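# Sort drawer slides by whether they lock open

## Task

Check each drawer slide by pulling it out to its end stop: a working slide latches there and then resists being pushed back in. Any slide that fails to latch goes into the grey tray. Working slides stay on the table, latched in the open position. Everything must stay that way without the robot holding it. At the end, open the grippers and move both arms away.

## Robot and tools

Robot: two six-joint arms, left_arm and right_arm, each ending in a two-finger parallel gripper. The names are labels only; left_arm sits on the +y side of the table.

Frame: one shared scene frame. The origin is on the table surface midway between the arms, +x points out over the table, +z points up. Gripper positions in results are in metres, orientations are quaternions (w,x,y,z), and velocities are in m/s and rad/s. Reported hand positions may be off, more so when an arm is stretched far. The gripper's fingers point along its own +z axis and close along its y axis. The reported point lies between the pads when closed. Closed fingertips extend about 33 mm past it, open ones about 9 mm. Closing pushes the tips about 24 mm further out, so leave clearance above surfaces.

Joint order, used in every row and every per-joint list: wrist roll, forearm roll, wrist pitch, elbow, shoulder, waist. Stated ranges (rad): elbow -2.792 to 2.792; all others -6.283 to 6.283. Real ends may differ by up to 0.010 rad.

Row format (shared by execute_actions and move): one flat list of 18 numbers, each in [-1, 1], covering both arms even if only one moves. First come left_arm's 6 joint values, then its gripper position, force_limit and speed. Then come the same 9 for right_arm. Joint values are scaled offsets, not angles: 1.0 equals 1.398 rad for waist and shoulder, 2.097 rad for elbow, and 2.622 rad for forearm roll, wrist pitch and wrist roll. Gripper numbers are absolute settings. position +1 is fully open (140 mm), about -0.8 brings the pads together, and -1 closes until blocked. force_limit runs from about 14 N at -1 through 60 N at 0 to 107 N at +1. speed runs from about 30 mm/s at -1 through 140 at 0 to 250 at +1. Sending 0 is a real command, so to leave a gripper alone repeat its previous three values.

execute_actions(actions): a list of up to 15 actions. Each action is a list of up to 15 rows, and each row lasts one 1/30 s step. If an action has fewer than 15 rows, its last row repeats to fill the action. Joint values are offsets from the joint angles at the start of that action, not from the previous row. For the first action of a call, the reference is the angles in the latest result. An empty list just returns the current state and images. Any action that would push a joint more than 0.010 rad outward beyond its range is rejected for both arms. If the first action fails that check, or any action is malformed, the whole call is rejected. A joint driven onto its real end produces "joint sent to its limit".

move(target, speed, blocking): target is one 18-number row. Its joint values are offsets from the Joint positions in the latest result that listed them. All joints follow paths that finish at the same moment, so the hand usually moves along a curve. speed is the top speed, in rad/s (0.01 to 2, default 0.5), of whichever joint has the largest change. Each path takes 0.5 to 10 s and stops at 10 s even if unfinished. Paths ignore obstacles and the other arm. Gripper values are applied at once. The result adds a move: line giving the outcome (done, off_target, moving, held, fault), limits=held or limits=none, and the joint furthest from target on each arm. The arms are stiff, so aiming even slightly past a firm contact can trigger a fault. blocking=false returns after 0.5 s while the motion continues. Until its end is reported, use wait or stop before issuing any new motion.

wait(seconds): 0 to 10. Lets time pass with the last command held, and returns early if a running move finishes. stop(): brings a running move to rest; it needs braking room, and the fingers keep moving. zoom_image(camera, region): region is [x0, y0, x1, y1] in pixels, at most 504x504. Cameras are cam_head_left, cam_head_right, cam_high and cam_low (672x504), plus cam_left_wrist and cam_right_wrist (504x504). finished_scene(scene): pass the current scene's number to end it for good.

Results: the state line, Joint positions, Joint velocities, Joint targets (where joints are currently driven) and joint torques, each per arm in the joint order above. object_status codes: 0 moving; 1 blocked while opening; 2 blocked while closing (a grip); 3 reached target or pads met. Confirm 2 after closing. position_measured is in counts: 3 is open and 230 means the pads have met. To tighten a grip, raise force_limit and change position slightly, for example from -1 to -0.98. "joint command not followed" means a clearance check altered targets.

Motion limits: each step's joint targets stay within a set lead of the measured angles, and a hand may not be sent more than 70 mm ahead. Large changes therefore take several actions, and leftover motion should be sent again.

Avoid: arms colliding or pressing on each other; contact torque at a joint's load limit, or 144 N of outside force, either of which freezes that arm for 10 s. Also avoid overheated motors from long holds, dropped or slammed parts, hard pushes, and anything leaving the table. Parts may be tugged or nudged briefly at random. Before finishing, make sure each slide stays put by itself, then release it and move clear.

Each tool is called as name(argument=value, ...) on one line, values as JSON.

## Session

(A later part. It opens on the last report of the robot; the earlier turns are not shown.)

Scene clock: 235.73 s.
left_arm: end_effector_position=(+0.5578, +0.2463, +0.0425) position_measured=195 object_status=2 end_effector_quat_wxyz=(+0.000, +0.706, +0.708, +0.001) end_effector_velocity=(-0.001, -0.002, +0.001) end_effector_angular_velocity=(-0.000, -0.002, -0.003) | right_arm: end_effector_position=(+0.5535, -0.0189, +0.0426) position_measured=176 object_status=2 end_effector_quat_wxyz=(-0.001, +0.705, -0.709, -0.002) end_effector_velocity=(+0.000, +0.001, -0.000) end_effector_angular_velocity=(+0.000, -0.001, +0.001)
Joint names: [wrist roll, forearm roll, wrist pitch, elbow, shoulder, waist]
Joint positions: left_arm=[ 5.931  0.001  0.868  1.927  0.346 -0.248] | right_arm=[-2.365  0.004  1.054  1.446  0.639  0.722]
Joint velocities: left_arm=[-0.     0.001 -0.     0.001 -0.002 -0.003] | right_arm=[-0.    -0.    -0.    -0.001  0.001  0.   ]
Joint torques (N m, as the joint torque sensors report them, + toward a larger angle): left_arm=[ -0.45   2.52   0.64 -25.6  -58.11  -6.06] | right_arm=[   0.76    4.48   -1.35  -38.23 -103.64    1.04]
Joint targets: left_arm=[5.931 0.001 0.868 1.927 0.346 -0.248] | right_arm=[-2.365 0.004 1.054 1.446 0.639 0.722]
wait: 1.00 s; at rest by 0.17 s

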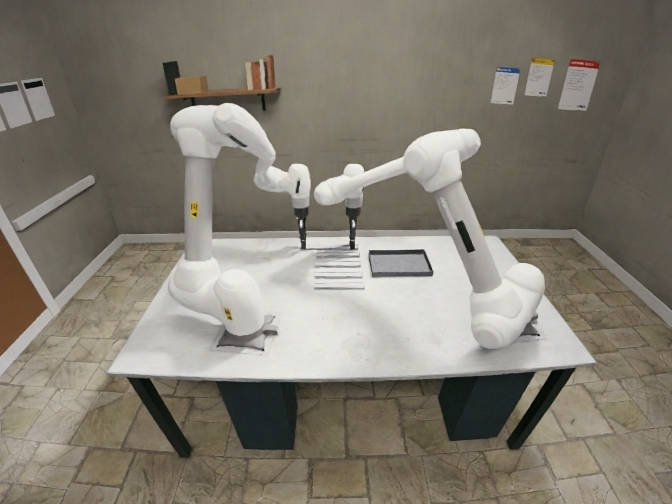

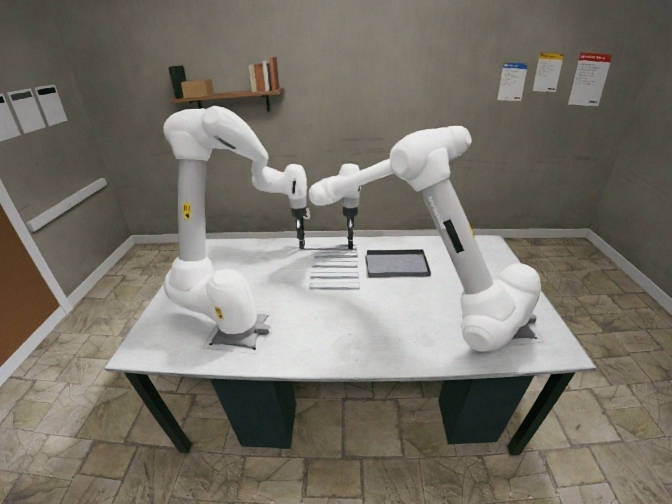

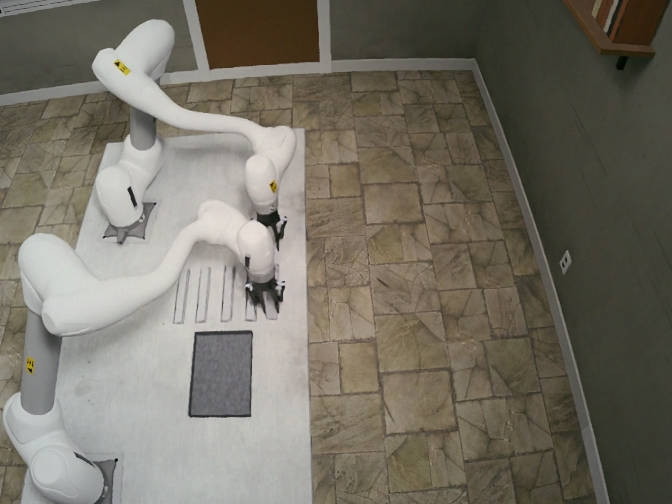

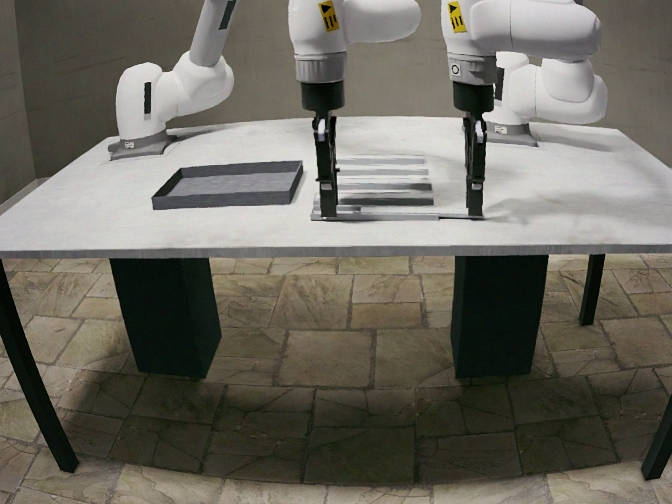

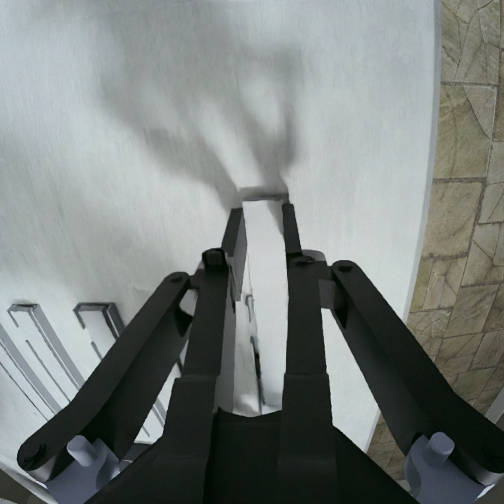

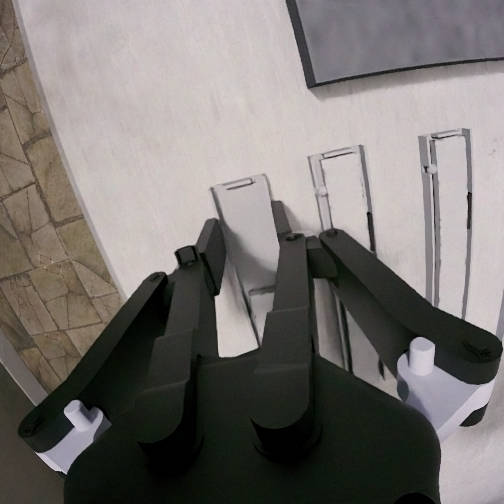

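move(target=[0.0168,0,-0.0016,0.0081,-0.0092,0.0316,-1,-0.3,-0.6,0,0,0,0,0,0,-1,0.3,-0.7], speed=0.03)

move(target=[0.0028,0,-0.0004,0.0014,-0.0014,0.0053,-1,-0.3,-0.6,0,0,0,0,0,0,-1,0.3,-0.7], speed=0.02)

Scene clock: 250.27 s.
left_arm: end_effector_position=(+0.5568, +0.2762, +0.0434) position_measured=195 object_status=2 end_effector_quat_wxyz=(+0.000, +0.706, +0.708, +0.001) end_effector_velocity=(-0.001, +0.000, -0.000) end_effector_angular_velocity=(-0.000, +0.001, +0.001) | right_arm: end_effector_position=(+0.5535, -0.0189, +0.0426) position_measured=176 object_status=2 end_effector_quat_wxyz=(-0.001, +0.705, -0.709, -0.002) end_effector_velocity=(-0.000, -0.001, -0.001) end_effector_angular_velocity=(-0.001, +0.001, -0.000)
Joint names: [wrist roll, forearm roll, wrist pitch, elbow, shoulder, waist]
Joint positions: left_arm=[ 5.975  0.001  0.864  1.944  0.333 -0.204] | right_arm=[-2.365  0.004  1.054  1.446  0.639  0.722]
Joint velocities: left_arm=[ 0.    -0.001  0.     0.001 -0.     0.   ] | right_arm=[-0.001 -0.     0.     0.002 -0.    -0.001]
Joint torques (N m, as the joint torque sensors report them, + toward a larger angle): left_arm=[ -0.28   3.25   1.9  -29.81 -65.05  -4.94] | right_arm=[   1.36    3.34   -1.07  -40.16 -107.8    -1.21]
Joint targets: left_arm=[5.975 0.001 0.864 1.944 0.333 -0.204] | right_arm=[-2.365 0.004 1.054 1.446 0.639 0.722]
move: done; limits=none; left_arm: farthest joint: the waist, 0.000 radians from its target (0.044 radians at the start); right_arm: farthest joint: the waist, 0.000 radians from its target (0.000 radians at the start)

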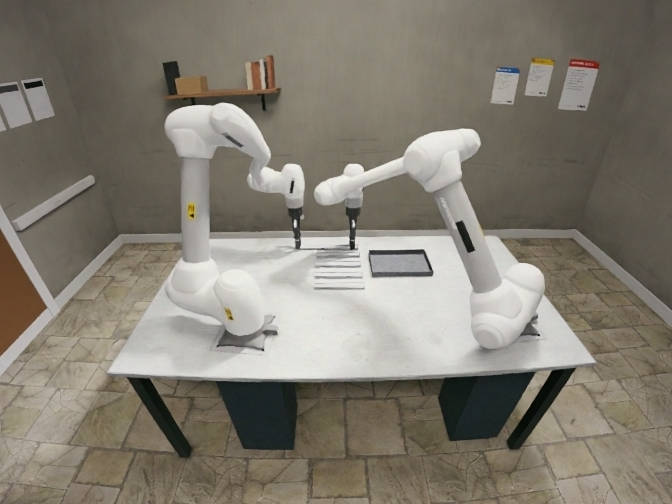

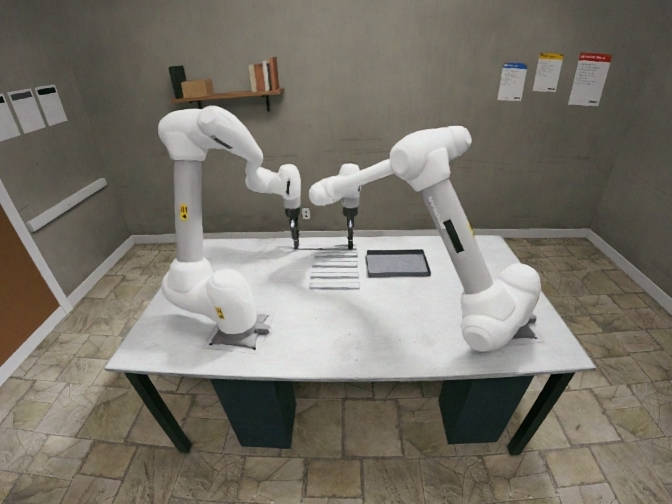

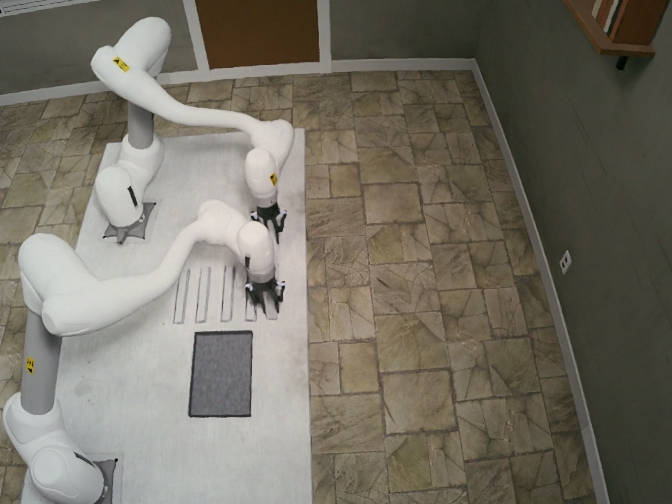

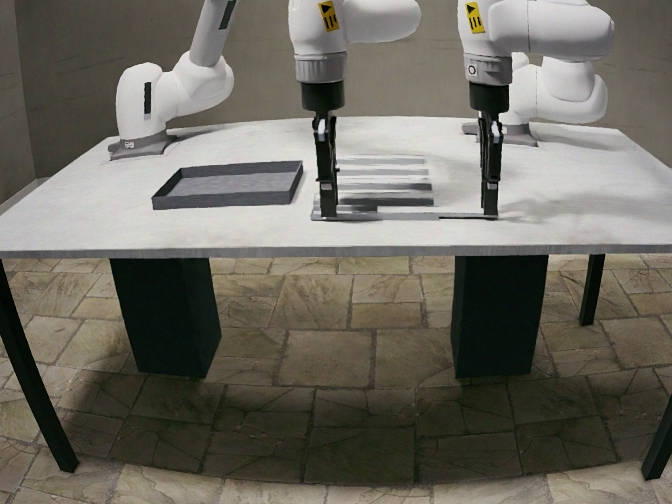

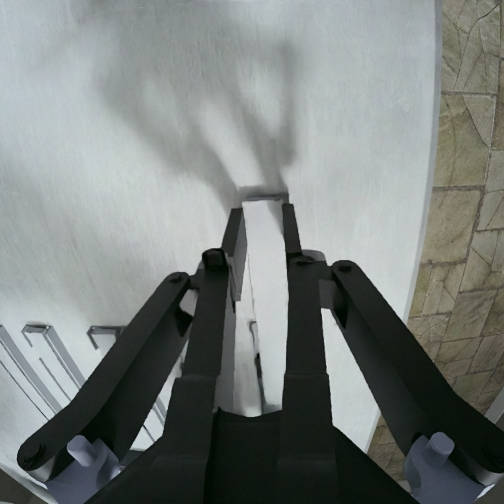

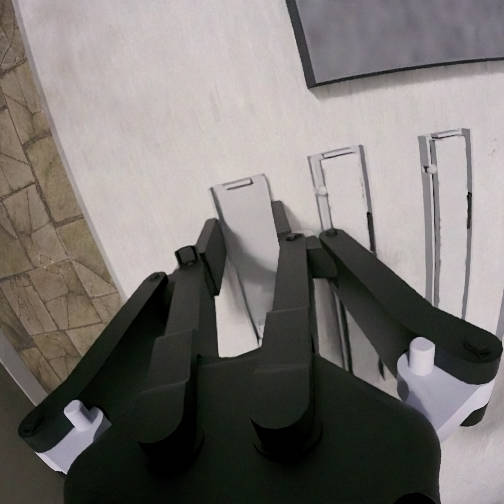

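Scene clock: 250.97 s.
left_arm: end_effector_position=(+0.5565, +0.2811, +0.0433) position_measured=195 object_status=2 end_effector_quat_wxyz=(+0.000, +0.706, +0.708, +0.001) end_effector_velocity=(-0.001, -0.000, +0.000) end_effector_angular_velocity=(-0.002, +0.001, +0.002) | right_arm: end_effector_position=(+0.5535, -0.0189, +0.0426) position_measured=176 object_status=2 end_effector_quat_wxyz=(-0.001, +0.705, -0.709, -0.002) end_effector_velocity=(-0.000, -0.001, -0.001) end_effector_angular_velocity=(-0.001, +0.001, -0.001)
Joint names: [wrist roll, forearm roll, wrist pitch, elbow, shoulder, waist]
Joint positions: left_arm=[ 5.983  0.001  0.863  1.947  0.331 -0.197] | right_arm=[-2.365  0.004  1.054  1.446  0.639  0.722]
Joint velocities: left_arm=[ 0.    -0.003  0.001  0.001 -0.001  0.   ] | right_arm=[ 0.     0.     0.     0.     0.001 -0.   ]
Joint torques (N m, as the joint torque sensors report them, + toward a larger angle): left_arm=[ -0.29   3.2    1.76 -29.52 -65.07  -4.99] | right_arm=[   1.3     3.19   -1.14  -40.25 -107.49   -2.4 ]
Joint targets: left_arm=[5.983 0.001 0.863 1.947 0.331 -0.197] | right_arm=[-2.365 0.004 1.054 1.446 0.639 0.722]
move: done; limits=none; left_arm: farthest joint: the waist, 0.000 radians from its target (0.007 radians at the start); right_arm: farthest joint: the waist, 0.000 radians from its target (0.000 radians at the start)

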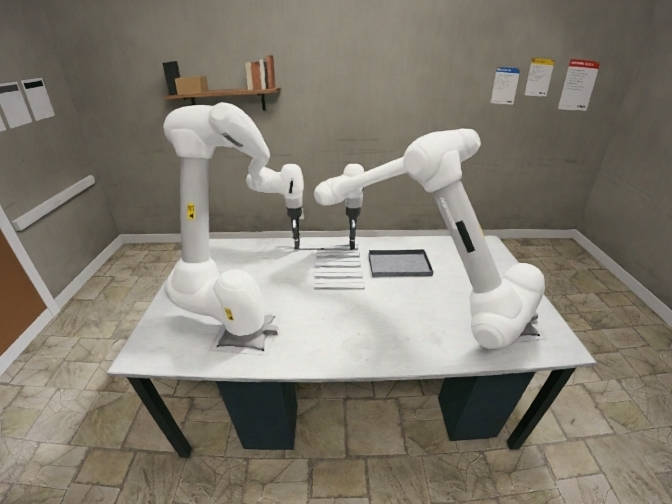

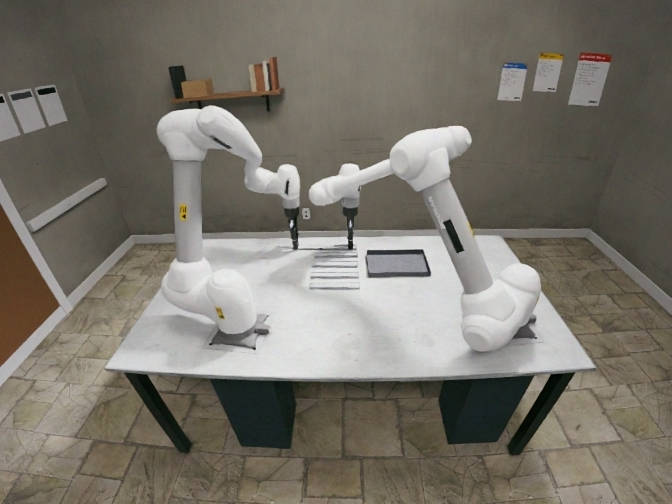

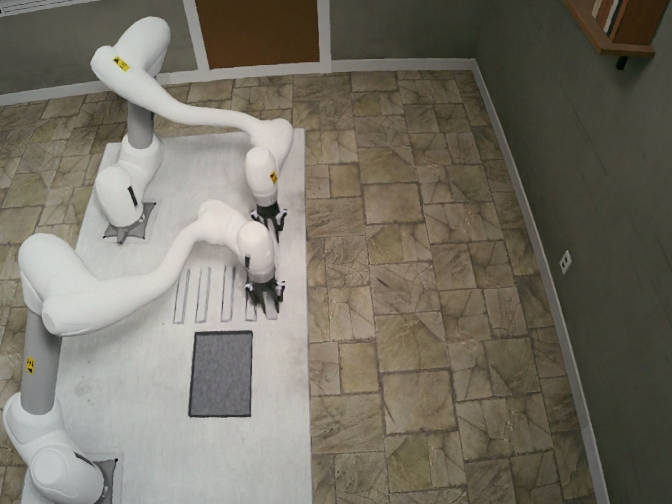

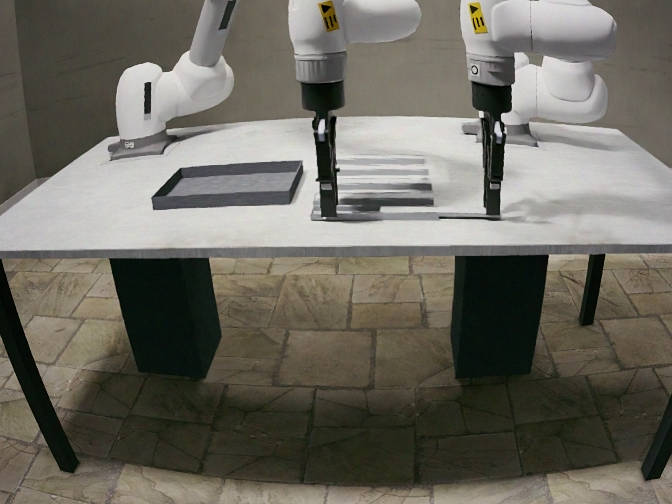

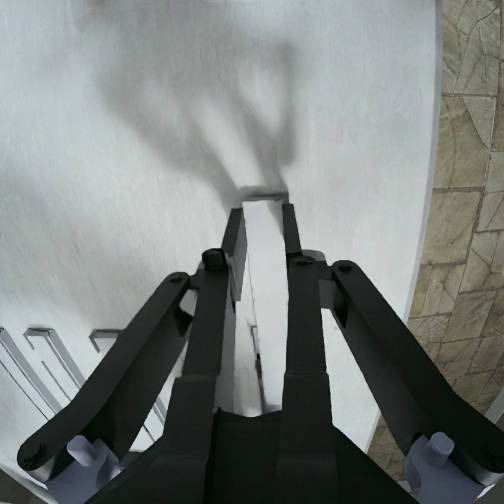

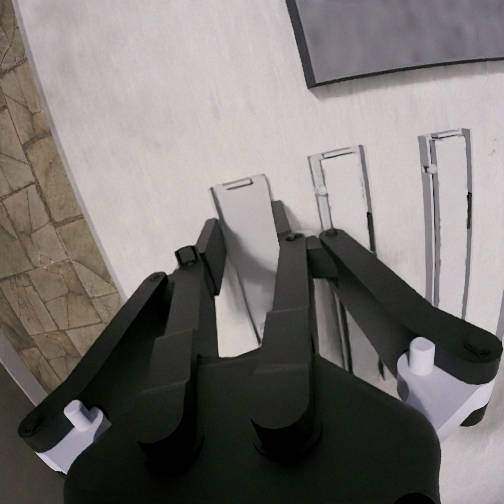

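move(target=[0.0060,0,-0.0001,0.0009,-0.0012,0.0112,-1,-0.3,-0.6,0,0,0,0,0,0,-1,0.3,-0.7], speed=0.02)

move(target=[0.0028,0,-0.0002,0.0009,-0.001,0.0055,-1,-0.3,-0.6,0,0,0,0,0,0,-1,0.3,-0.7], speed=0.02)

Scene clock: 264.70 s.
left_arm: end_effector_position=(+0.5578, +0.2909, +0.0436) position_measured=195 object_status=2 end_effector_quat_wxyz=(+0.000, +0.706, +0.708, +0.001) end_effector_velocity=(+0.000, +0.001, -0.001) end_effector_angular_velocity=(-0.000, -0.001, +0.001) | right_arm: end_effector_position=(+0.5535, -0.0189, +0.0426) position_measured=176 object_status=2 end_effector_quat_wxyz=(-0.001, +0.705, -0.709, -0.002) end_effector_velocity=(+0.001, -0.001, -0.000) end_effector_angular_velocity=(+0.000, +0.001, -0.001)
Joint names: [wrist roll, forearm roll, wrist pitch, elbow, shoulder, waist]
Joint positions: left_arm=[ 5.998  0.001  0.863  1.949  0.329 -0.181] | right_arm=[-2.365  0.004  1.054  1.446  0.639  0.722]
Joint velocities: left_arm=[ 0.001  0.    -0.002  0.001  0.     0.001] | right_arm=[ 0.     0.001 -0.    -0.     0.    -0.001]
Joint torques (N m, as the joint torque sensors report them, + toward a larger angle): left_arm=[ -0.51   3.27   1.04 -31.11 -65.44  -4.51] | right_arm=[   0.86    3.53   -0.59  -39.06 -106.53    0.26]
Joint targets: left_arm=[5.998 0.001 0.863 1.949 0.329 -0.181] | right_arm=[-2.365 0.004 1.054 1.446 0.639 0.722]
move: done; limits=none; left_arm: farthest joint: the waist, 0.000 radians from its target (0.015 radians at the start); right_arm: farthest joint: the waist, 0.000 radians from its target (0.000 radians at the start)

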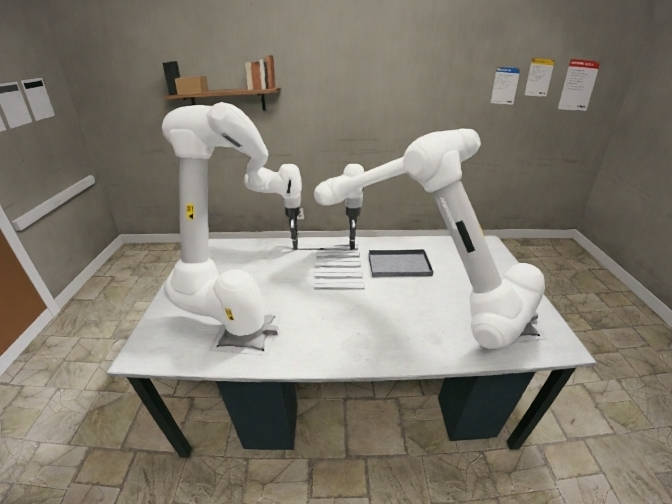

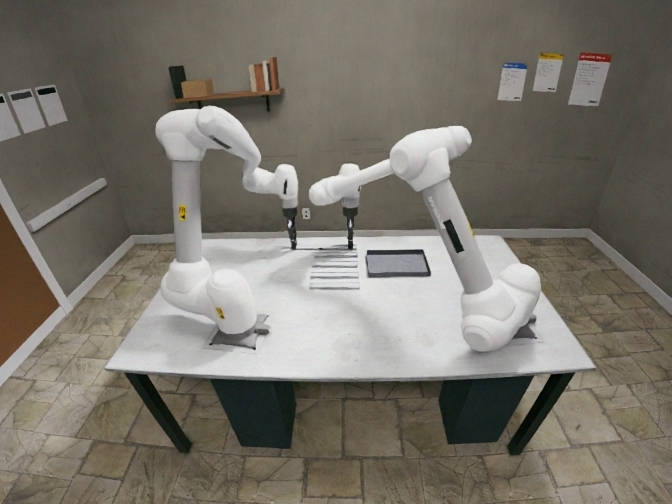

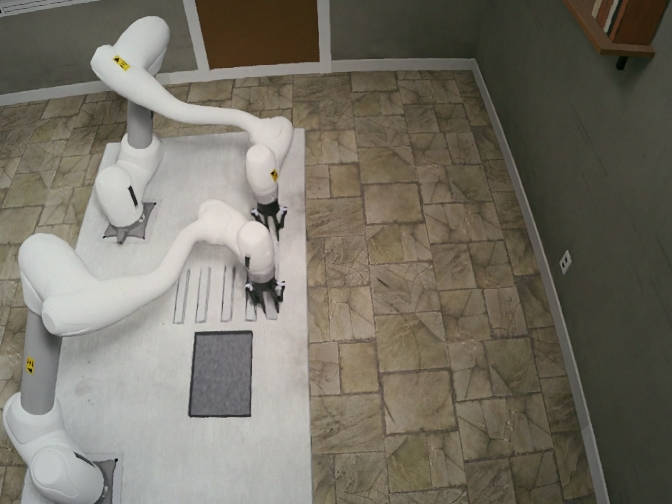

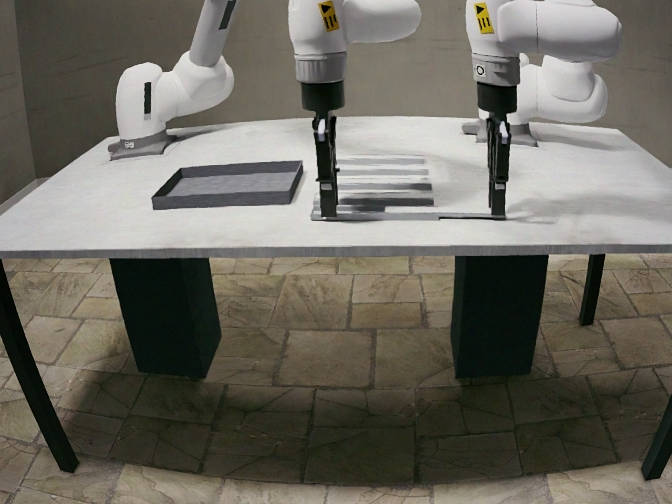

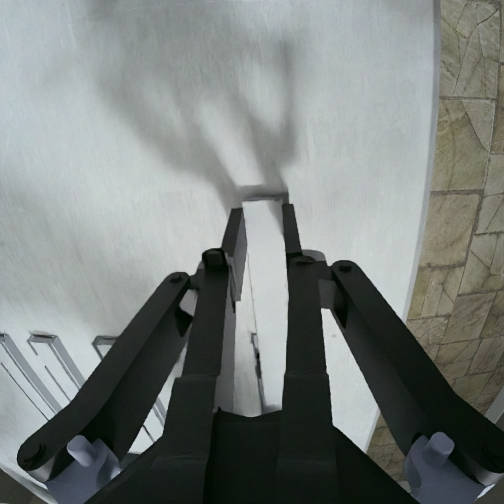

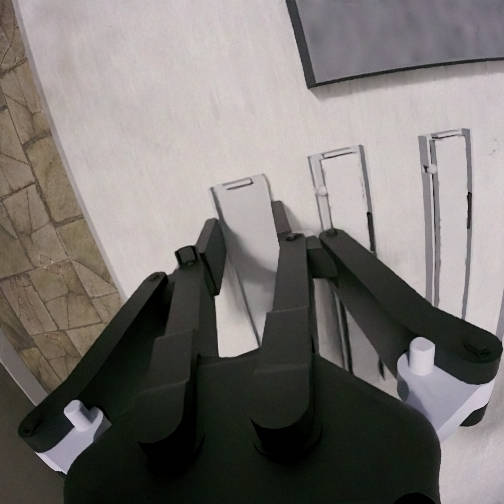

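Scene clock: 265.40 s.
left_arm: end_effector_position=(+0.5579, +0.2959, +0.0437) position_measured=195 object_status=2 end_effector_quat_wxyz=(+0.000, +0.706, +0.708, +0.001) end_effector_velocity=(-0.001, +0.000, -0.001) end_effector_angular_velocity=(-0.000, +0.002, +0.001) | right_arm: end_effector_position=(+0.5535, -0.0189, +0.0426) position_measured=176 object_status=2 end_effector_quat_wxyz=(-0.001, +0.705, -0.709, -0.002) end_effector_velocity=(+0.000, -0.000, -0.001) end_effector_angular_velocity=(-0.001, +0.000, +0.000)
Joint names: [wrist roll, forearm roll, wrist pitch, elbow, shoulder, waist]
Joint positions: left_arm=[ 6.006  0.001  0.862  1.95   0.328 -0.173] | right_arm=[-2.365  0.004  1.054  1.446  0.639  0.722]
Joint velocities: left_arm=[ 0.    -0.001 -0.001  0.002  0.     0.001] | right_arm=[-0.    -0.    -0.     0.     0.001 -0.   ]
Joint torques (N m, as the joint torque sensors report them, + toward a larger angle): left_arm=[ -0.62   3.26   1.07 -31.27 -65.9   -4.57] | right_arm=[   1.05    3.62   -0.58  -39.35 -107.14   -0.46]
Joint targets: left_arm=[6.006 0.001 0.862 1.950 0.328 -0.173] | right_arm=[-2.365 0.004 1.054 1.446 0.639 0.722]
move: done; limits=none; left_arm: farthest joint: the waist, 0.000 radians from its target (0.008 radians at the start); right_arm: farthest joint: the waist, 0.000 radians from its target (0.000 radians at the start)

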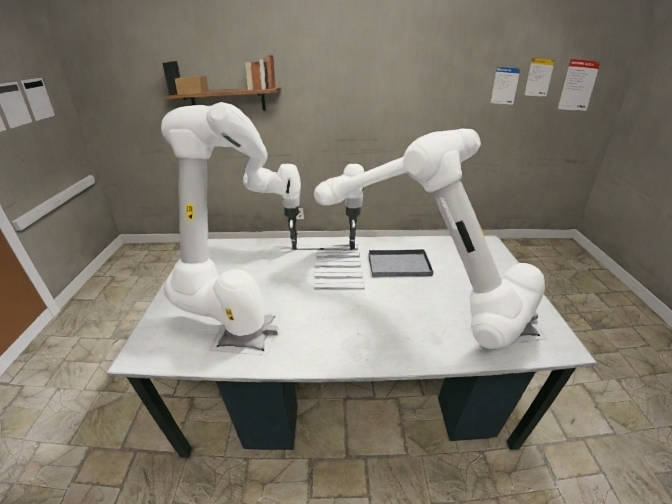

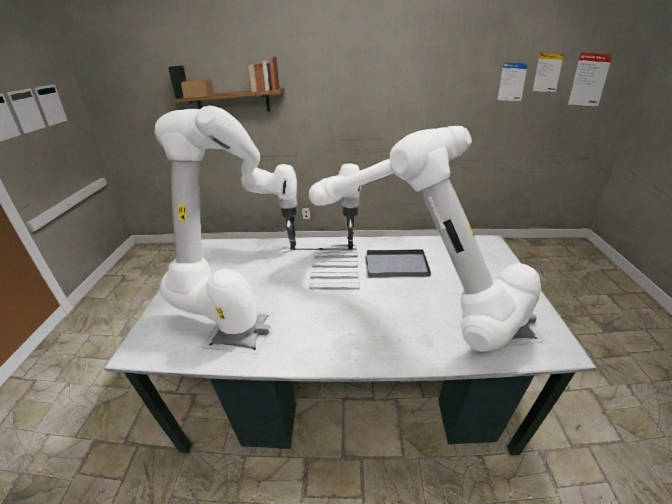

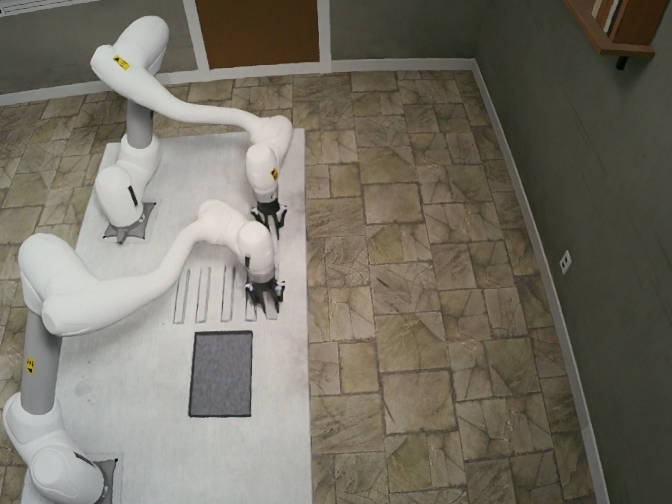

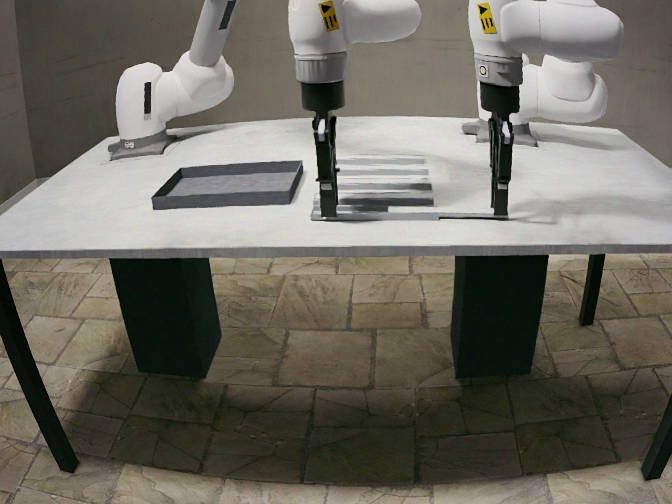

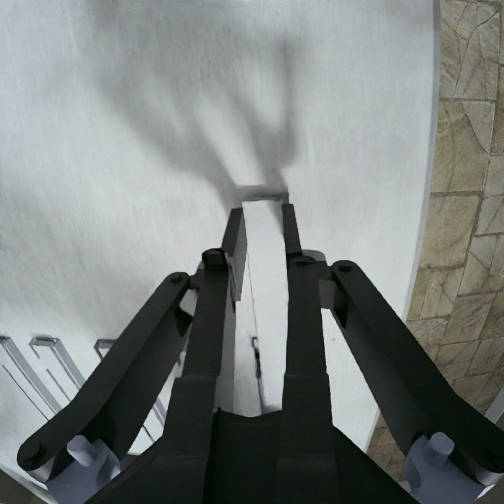

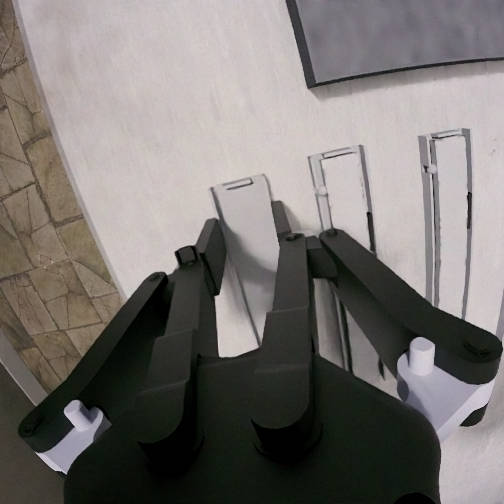

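Continue 5 mm steps.

move(target=[0.0028,0,-0.0002,0.0009,-0.001,0.0055,-1,-0.3,-0.6,0,0,0,0,0,0,-1,0.3,-0.7], speed=0.02)

move(target=[0.0028,0,-0.0002,0.0009,-0.001,0.0055,-1,-0.3,-0.6,0,0,0,0,0,0,-1,0.3,-0.7], speed=0.02)

Scene clock: 272.13 s.
left_arm: end_effector_position=(+0.5579, +0.3008, +0.0437) position_measured=195 object_status=2 end_effector_quat_wxyz=(+0.000, +0.706, +0.708, +0.001) end_effector_velocity=(-0.000, +0.001, -0.000) end_effector_angular_velocity=(+0.001, +0.002, +0.001) | right_arm: end_effector_position=(+0.5535, -0.0189, +0.0426) position_measured=176 object_status=2 end_effector_quat_wxyz=(-0.001, +0.705, -0.709, -0.002) end_effector_velocity=(-0.000, -0.000, -0.000) end_effector_angular_velocity=(-0.000, -0.000, +0.000)
Joint names: [wrist roll, forearm roll, wrist pitch, elbow, shoulder, waist]
Joint positions: left_arm=[ 6.013  0.001  0.862  1.952  0.326 -0.166] | right_arm=[-2.365  0.004  1.054  1.446  0.639  0.722]
Joint velocities: left_arm=[ 0.001  0.     0.002 -0.     0.     0.002] | right_arm=[ 0. -0.  0.  0.  0.  0.]
Joint torques (N m, as the joint torque sensors report them, + toward a larger angle): left_arm=[ -0.54   3.2    1.05 -31.35 -65.53  -5.13] | right_arm=[   0.84    3.38   -0.6   -38.98 -106.71   -0.29]
Joint targets: left_arm=[6.013 0.001 0.862 1.952 0.326 -0.166] | right_arm=[-2.365 0.004 1.054 1.446 0.639 0.722]
move: done; limits=none; left_arm: farthest joint: the waist, 0.000 radians from its target (0.008 radians at the start); right_arm: farthest joint: the waist, 0.000 radians from its target (0.000 radians at the start)

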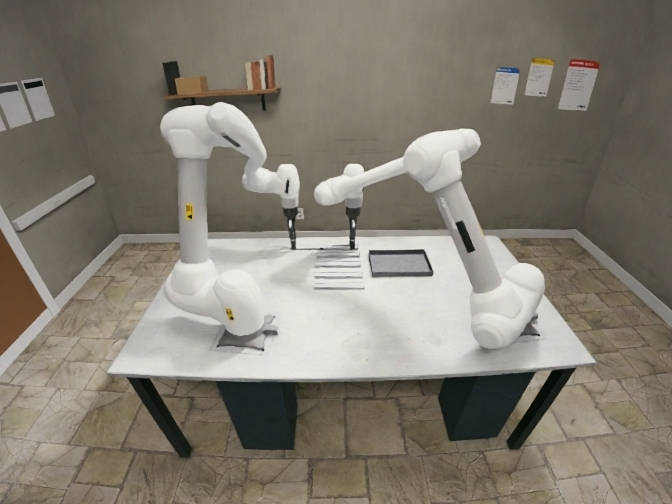

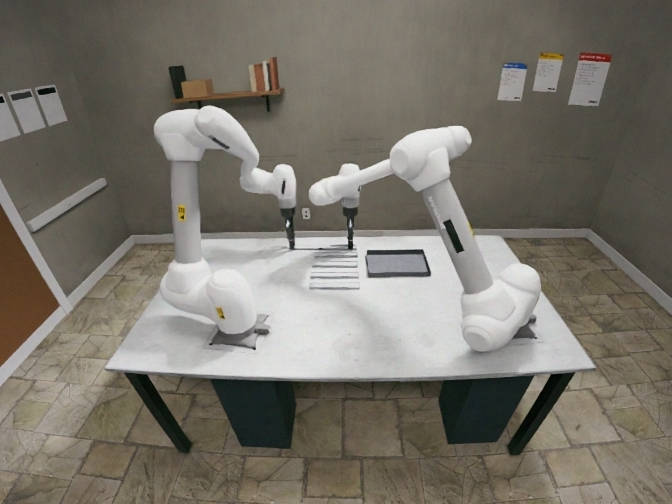

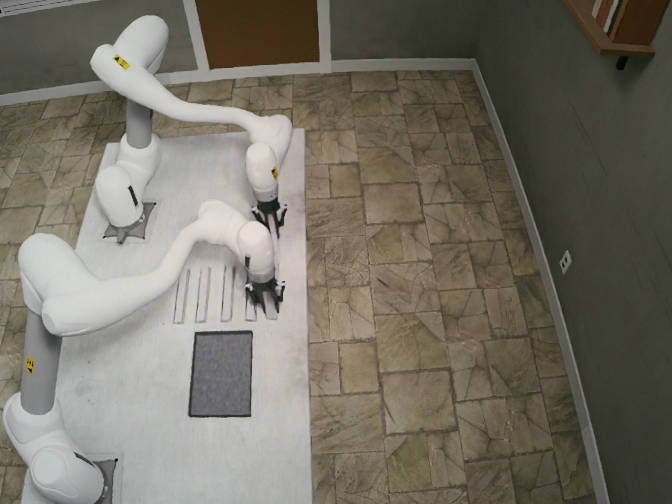

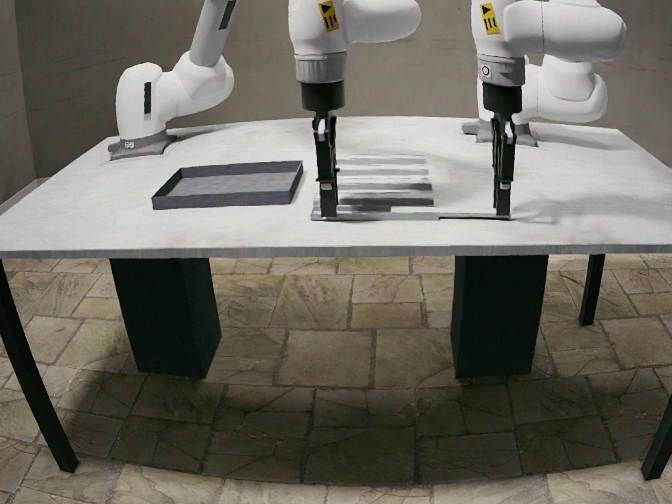

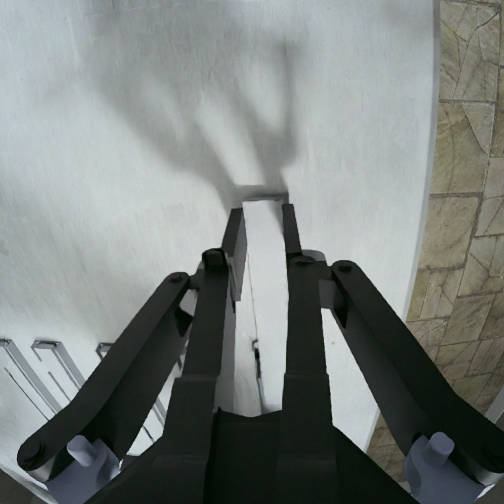

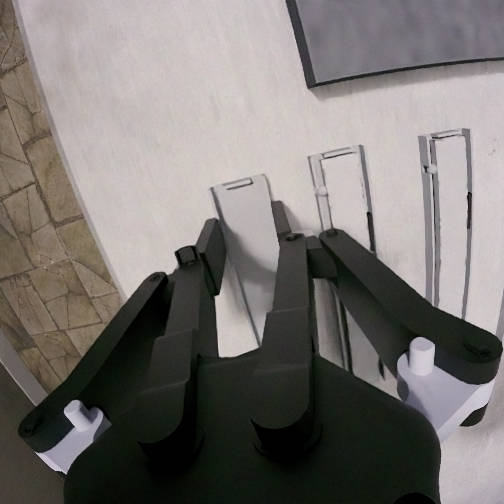

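Scene clock: 272.83 s.
left_arm: end_effector_position=(+0.5579, +0.3057, +0.0438) position_measured=195 object_status=2 end_effector_quat_wxyz=(+0.000, +0.706, +0.708, +0.001) end_effector_velocity=(-0.001, +0.002, -0.001) end_effector_angular_velocity=(+0.001, +0.002, +0.001) | right_arm: end_effector_position=(+0.5536, -0.0187, +0.0427) position_measured=176 object_status=2 end_effector_quat_wxyz=(-0.002, +0.705, -0.709, -0.002) end_effector_velocity=(-0.002, +0.000, -0.000) end_effector_angular_velocity=(-0.003, +0.002, +0.002)
Joint names: [wrist roll, forearm roll, wrist pitch, elbow, shoulder, waist]
Joint positions: left_arm=[ 6.02   0.001  0.861  1.954  0.325 -0.158] | right_arm=[-2.365  0.004  1.053  1.446  0.639  0.722]
Joint velocities: left_arm=[0.    0.    0.001 0.001 0.    0.002] | right_arm=[ 0.    -0.     0.003  0.     0.001  0.002]
Joint torques (N m, as the joint torque sensors report them, + toward a larger angle): left_arm=[ -0.68  16.95   4.55 -23.39 -62.95  27.95] | right_arm=[   0.36   -7.66   12.55  -13.43 -101.17  -27.84]
Joint targets: left_arm=[6.020 0.001 0.861 1.954 0.325 -0.158] | right_arm=[-2.365 0.004 1.054 1.446 0.639 0.722]
move: done; limits=none; left_arm: farthest joint: the waist, 0.000 radians from its target (0.007 radians at the start); right_arm: farthest joint: the wrist pitch, 0.001 radians from its target (0.000 radians at the start)

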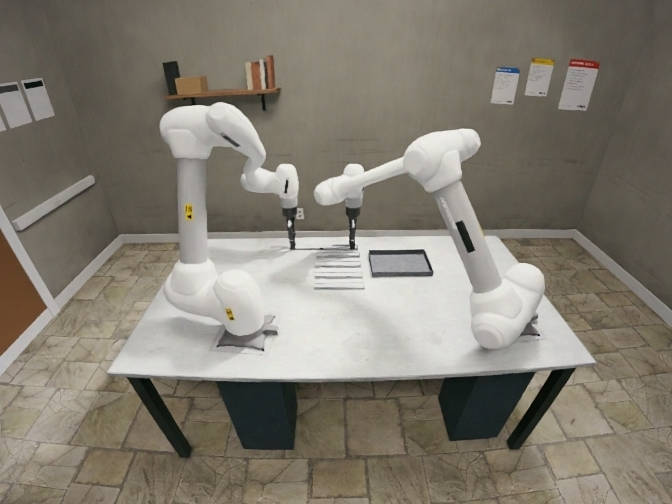

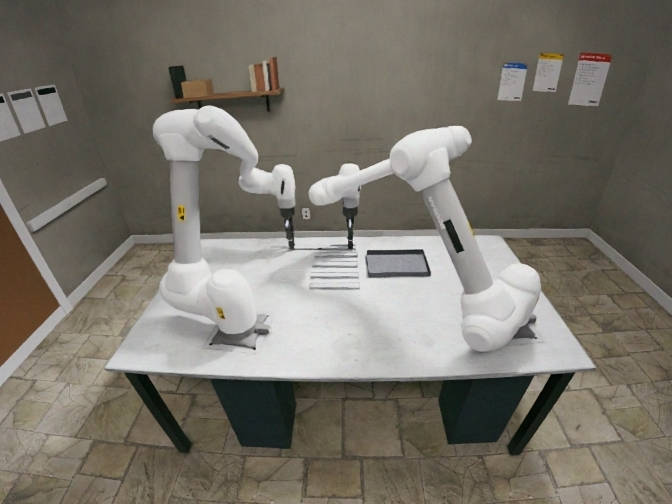

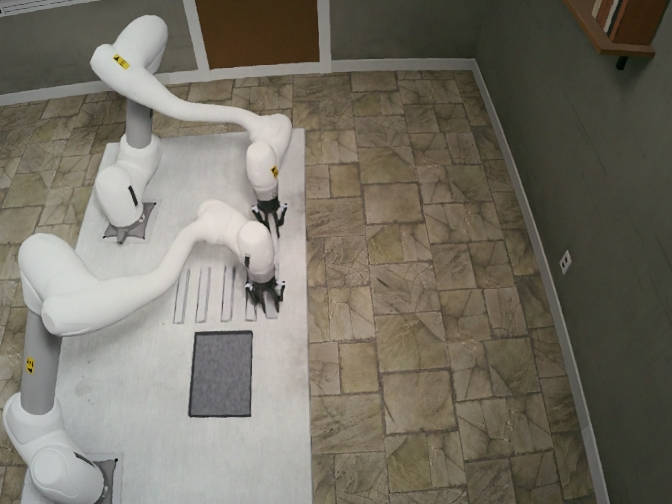

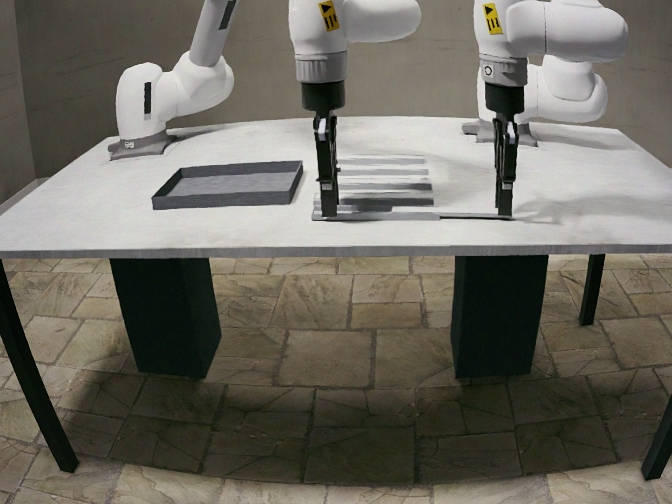

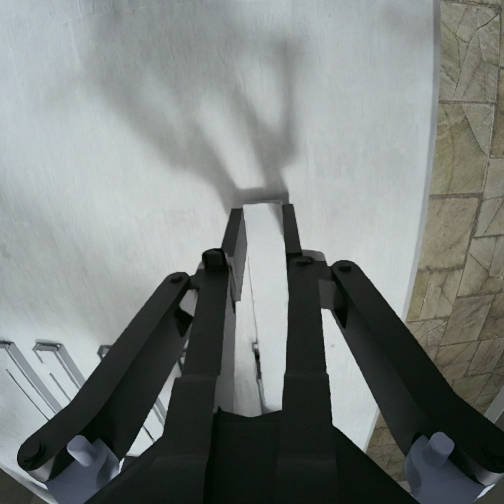

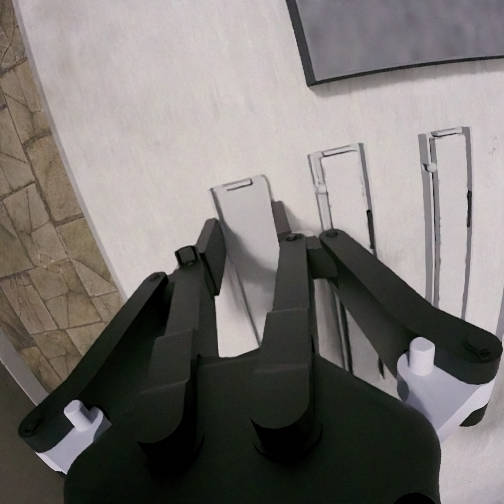

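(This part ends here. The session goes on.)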